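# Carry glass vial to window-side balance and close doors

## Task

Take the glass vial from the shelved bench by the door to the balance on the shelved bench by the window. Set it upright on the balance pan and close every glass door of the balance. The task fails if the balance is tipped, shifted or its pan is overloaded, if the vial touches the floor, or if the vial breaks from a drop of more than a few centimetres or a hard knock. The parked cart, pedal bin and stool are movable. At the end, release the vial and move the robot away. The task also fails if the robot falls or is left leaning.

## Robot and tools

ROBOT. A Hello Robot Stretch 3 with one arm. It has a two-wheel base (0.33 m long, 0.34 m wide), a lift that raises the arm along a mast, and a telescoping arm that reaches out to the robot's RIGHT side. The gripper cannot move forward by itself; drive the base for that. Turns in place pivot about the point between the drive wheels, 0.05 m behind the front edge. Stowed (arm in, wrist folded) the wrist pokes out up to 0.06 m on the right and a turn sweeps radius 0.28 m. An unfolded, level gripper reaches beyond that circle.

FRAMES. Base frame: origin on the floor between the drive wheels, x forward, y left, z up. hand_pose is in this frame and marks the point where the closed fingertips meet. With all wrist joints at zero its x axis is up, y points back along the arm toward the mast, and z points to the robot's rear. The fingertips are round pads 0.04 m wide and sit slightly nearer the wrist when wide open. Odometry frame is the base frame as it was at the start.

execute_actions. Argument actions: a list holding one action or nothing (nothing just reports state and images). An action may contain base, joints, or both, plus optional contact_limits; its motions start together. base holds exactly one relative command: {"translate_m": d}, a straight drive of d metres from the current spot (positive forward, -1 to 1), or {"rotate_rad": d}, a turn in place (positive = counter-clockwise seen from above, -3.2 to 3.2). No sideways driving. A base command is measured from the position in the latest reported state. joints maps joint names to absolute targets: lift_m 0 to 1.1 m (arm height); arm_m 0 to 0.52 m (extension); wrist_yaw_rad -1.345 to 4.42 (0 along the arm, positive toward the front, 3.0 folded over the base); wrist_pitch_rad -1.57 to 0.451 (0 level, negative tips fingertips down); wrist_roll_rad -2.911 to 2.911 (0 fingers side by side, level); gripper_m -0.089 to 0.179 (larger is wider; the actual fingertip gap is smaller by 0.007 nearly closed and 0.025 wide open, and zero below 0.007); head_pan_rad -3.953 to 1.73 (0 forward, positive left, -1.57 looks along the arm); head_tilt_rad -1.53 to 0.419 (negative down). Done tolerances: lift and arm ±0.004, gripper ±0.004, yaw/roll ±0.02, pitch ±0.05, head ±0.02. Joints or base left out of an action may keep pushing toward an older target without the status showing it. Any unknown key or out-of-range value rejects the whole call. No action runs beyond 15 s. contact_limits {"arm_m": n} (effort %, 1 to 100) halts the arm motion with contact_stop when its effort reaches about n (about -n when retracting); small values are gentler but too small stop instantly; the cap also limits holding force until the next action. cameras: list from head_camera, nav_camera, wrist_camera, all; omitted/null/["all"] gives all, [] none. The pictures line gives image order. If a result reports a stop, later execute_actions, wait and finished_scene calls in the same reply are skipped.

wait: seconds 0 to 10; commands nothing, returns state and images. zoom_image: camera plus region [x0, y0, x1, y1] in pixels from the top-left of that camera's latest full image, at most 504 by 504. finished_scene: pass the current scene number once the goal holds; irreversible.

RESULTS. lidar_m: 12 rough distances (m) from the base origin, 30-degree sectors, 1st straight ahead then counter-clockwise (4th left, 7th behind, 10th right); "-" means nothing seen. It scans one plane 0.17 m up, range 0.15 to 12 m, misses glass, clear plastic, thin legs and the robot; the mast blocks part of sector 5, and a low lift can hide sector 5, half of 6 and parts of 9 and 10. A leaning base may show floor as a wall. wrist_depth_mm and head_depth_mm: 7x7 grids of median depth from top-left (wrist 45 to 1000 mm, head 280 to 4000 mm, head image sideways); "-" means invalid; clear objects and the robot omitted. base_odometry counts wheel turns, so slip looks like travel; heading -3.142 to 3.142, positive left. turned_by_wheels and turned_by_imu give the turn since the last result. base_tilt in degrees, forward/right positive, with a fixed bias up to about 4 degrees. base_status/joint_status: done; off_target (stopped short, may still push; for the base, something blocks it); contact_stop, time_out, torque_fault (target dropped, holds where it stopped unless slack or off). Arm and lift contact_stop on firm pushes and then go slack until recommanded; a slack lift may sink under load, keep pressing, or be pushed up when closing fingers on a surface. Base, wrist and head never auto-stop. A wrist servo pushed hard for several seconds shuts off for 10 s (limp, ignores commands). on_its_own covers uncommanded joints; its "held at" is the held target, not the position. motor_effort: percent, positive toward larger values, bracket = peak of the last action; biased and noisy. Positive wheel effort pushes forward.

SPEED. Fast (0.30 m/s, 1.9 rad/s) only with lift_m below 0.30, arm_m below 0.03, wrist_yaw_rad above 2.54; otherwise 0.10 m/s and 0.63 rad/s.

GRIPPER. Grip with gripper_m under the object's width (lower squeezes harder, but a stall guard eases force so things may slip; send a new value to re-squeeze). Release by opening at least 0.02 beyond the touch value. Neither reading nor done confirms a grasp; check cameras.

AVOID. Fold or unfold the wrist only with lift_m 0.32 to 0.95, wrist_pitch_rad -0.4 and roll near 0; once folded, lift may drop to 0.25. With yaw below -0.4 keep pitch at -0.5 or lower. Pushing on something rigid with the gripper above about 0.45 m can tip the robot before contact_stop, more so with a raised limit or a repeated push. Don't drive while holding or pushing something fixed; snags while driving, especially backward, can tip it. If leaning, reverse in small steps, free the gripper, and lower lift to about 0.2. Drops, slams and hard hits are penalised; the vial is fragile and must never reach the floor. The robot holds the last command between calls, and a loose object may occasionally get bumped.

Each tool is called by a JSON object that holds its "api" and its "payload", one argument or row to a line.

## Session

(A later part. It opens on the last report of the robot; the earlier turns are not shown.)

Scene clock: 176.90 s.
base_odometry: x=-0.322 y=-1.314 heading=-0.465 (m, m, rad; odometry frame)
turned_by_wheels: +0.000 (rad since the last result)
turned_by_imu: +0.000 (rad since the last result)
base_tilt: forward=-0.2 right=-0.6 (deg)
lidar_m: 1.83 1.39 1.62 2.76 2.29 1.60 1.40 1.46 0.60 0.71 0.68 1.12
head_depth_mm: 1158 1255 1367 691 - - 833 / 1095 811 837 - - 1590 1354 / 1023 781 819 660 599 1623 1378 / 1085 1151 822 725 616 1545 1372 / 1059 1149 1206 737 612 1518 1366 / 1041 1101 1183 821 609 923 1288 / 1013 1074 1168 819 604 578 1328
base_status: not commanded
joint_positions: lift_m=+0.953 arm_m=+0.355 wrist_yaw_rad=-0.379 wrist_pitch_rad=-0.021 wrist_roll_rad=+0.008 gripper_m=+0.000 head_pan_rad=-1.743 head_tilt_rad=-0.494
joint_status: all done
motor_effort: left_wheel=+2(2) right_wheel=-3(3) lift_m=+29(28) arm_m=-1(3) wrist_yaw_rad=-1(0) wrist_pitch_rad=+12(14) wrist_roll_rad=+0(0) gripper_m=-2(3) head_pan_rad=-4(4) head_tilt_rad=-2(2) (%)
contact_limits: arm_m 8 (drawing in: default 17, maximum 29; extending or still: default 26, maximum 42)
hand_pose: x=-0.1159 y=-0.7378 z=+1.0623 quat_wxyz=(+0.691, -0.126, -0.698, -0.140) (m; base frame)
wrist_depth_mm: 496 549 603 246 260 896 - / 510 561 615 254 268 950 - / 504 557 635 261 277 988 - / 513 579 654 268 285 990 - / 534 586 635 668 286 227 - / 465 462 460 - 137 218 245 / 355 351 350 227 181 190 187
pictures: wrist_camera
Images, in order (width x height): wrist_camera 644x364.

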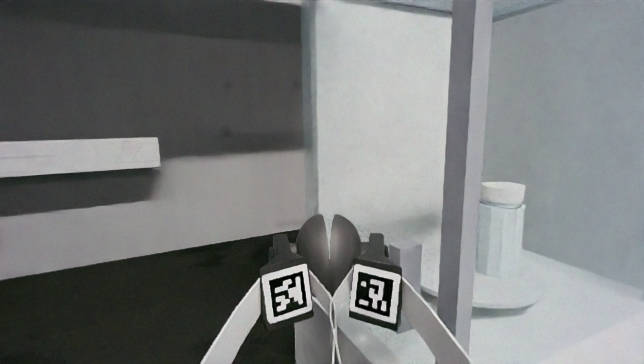

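Hooked. Continue.

{"api": "execute_actions", "payload": {
  "actions": [
    {"joints":{"arm_m":0.335},"contact_limits":{"arm_m":6}}
  ],
  "cameras": ["wrist_camera"]
}}

Scene clock: 178.40 s.
base_odometry: x=-0.322 y=-1.314 heading=-0.465 (m, m, rad; odometry frame)
turned_by_wheels: +0.000 (rad since the last result)
turned_by_imu: +0.000 (rad since the last result)
base_tilt: forward=-0.1 right=-0.5 (deg)
lidar_m: 1.83 1.39 1.62 2.76 2.29 1.61 1.40 1.46 0.60 0.71 0.68 1.12
head_depth_mm: 1160 1248 1365 703 - - 832 / 1090 809 844 - - 1633 1339 / 1022 788 818 657 597 1619 1376 / 1084 1152 808 725 615 1562 1367 / 1054 1143 1203 - 613 1522 1356 / 1040 1102 1185 821 610 933 1301 / 1015 1073 1163 818 605 579 1320
base_status: not commanded
joint_positions: lift_m=+0.953 arm_m=+0.335 wrist_yaw_rad=-0.370 wrist_pitch_rad=-0.021 wrist_roll_rad=+0.008 gripper_m=+0.000 head_pan_rad=-1.743 head_tilt_rad=-0.494
joint_status: all done
motor_effort: left_wheel=+4(4) right_wheel=-4(4) lift_m=+29(28) arm_m=-2(3) wrist_yaw_rad=-6(6) wrist_pitch_rad=+13(13) wrist_roll_rad=+0(0) gripper_m=-3(3) head_pan_rad=-3(3) head_tilt_rad=-2(2) (%)
contact_limits: arm_m 6 (drawing in: default 17, maximum 29; extending or still: default 26, maximum 42)
hand_pose: x=-0.1140 y=-0.7186 z=+1.0623 quat_wxyz=(+0.691, -0.123, -0.699, -0.137) (m; base frame)
wrist_depth_mm: 514 561 629 262 272 908 - / 523 573 641 268 282 977 - / 518 574 647 277 295 - - / 533 589 674 286 303 - - / 554 593 653 485 214 305 - / 468 467 462 - 155 232 234 / 353 350 346 237 181 189 187
pictures: wrist_camera
Images, in order (width x height): wrist_camera 644x364.

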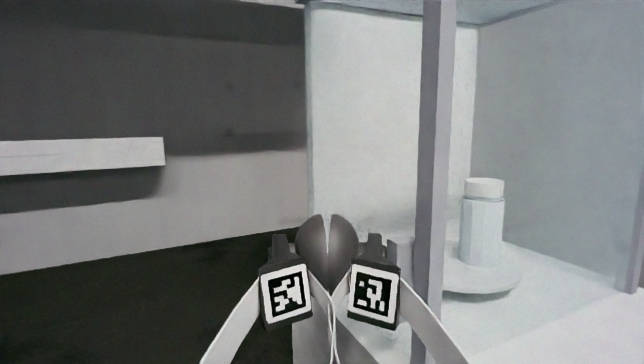

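{"api": "execute_actions", "payload": {
  "actions": [
    {"base":{"translate_m":0.08},"joints":{"lift_m":0.97}}
  ],
  "cameras": ["wrist_camera"]
}}

{"api": "zoom_image", "payload": {
  "camera": "wrist_camera",
  "region": [344,0,644,364]
}}

Scene clock: 180.73 s.
base_odometry: x=-0.250 y=-1.350 heading=-0.465 (m, m, rad; odometry frame)
turned_by_wheels: +0.000 (rad since the last result)
turned_by_imu: +0.000 (rad since the last result)
base_tilt: forward=+0.0 right=-0.5 (deg)
lidar_m: 1.75 1.32 1.51 3.37 3.06 1.69 1.48 1.54 0.65 0.71 0.65 1.04
head_depth_mm: 1118 830 859 712 - 1592 1301 / 1019 797 832 - 599 1625 1381 / 1098 1169 827 800 619 1577 1381 / 1079 1172 - 776 615 1546 1371 / 1054 1121 - 753 613 947 1297 / 1031 1090 1172 821 608 588 1359 / 1013 1068 1154 819 605 570 1300
base_status: done
joint_positions: lift_m=+0.970 arm_m=+0.335 wrist_yaw_rad=-0.378 wrist_pitch_rad=-0.021 wrist_roll_rad=+0.008 gripper_m=+0.000 head_pan_rad=-1.743 head_tilt_rad=-0.494
joint_status: all done
motor_effort: left_wheel=+1(9) right_wheel=-2(5) lift_m=+36(36) arm_m=-1(2) wrist_yaw_rad=-1(6) wrist_pitch_rad=+13(13) wrist_roll_rad=+0(0) gripper_m=-3(3) head_pan_rad=-4(3) head_tilt_rad=-3(2) (%)
hand_pose: x=-0.1159 y=-0.7178 z=+1.0791 quat_wxyz=(+0.691, -0.126, -0.698, -0.140) (m; base frame)
wrist_depth_mm: 509 557 614 690 307 917 - / 520 572 635 699 307 341 - / 520 569 642 715 314 345 - / 487 578 661 728 319 354 - / 546 600 658 742 325 351 - / 501 502 496 - 292 193 269 / 379 380 374 372 282 211 213
pictures: wrist_camera
Images, in order (width x height): wrist_camera 644x364.

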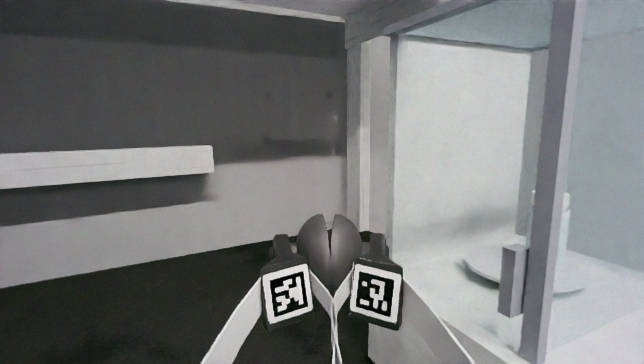

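Region (344, 0, 644, 364) of wrist_camera's 644x364 image, scaled by 1.385; it fills the left 415 columns of this view, and the rest is white.

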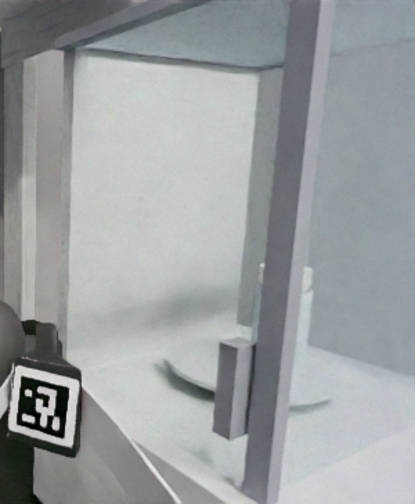

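Shut.

{"api": "execute_actions", "payload": {
  "actions": [
    {"joints":{"arm_m":0.0},"base":{"translate_m":0.1}}
  ],
  "cameras": []
}}

{"api": "finished_scene", "payload": {
  "scene": 1
}}

Scene clock: 186.03 s.
base_odometry: x=-0.161 y=-1.395 heading=-0.465 (m, m, rad; odometry frame)
turned_by_wheels: +0.000 (rad since the last result)
turned_by_imu: +0.001 (rad since the last result)
base_tilt: forward=-0.1 right=-0.5 (deg)
lidar_m: 1.65 1.24 1.39 3.38 3.22 1.80 1.58 0.72 0.72 0.62 0.93 0.95
head_depth_mm: 1017 810 838 712 656 - - / 1118 1206 1134 820 - - - / 1092 1184 1248 885 - - - / 1071 1143 1217 842 - - - / 1048 1105 1197 831 613 - - / 1031 1086 1180 825 610 569 1306 / 1005 1064 1146 817 605 528 1318
base_status: done
joint_positions: lift_m=+0.970 arm_m=+0.000 wrist_yaw_rad=-0.380 wrist_pitch_rad=-0.021 wrist_roll_rad=+0.008 gripper_m=+0.000 head_pan_rad=-1.743 head_tilt_rad=-0.494
joint_status: all done
motor_effort: left_wheel=+2(6) right_wheel=-2(4) lift_m=+36(36) arm_m=-1(0) wrist_yaw_rad=+0(1) wrist_pitch_rad=+13(13) wrist_roll_rad=+0(0) gripper_m=-3(2) head_pan_rad=-4(3) head_tilt_rad=-3(2) (%)
hand_pose: x=-0.1162 y=-0.3826 z=+1.0791 quat_wxyz=(+0.691, -0.126, -0.698, -0.141) (m; base frame)
wrist_depth_mm: 714 710 735 823 - - - / 769 852 931 - - - - / 768 847 976 - - - - / 797 878 988 - 615 - - / 754 742 725 739 484 518 - / 503 502 503 - 417 429 - / 384 384 378 372 365 387 -
pictures: none
No camera images: the call's "cameras" was empty. Leave "cameras" out to get every camera's image.

The scene is finished: the task was done.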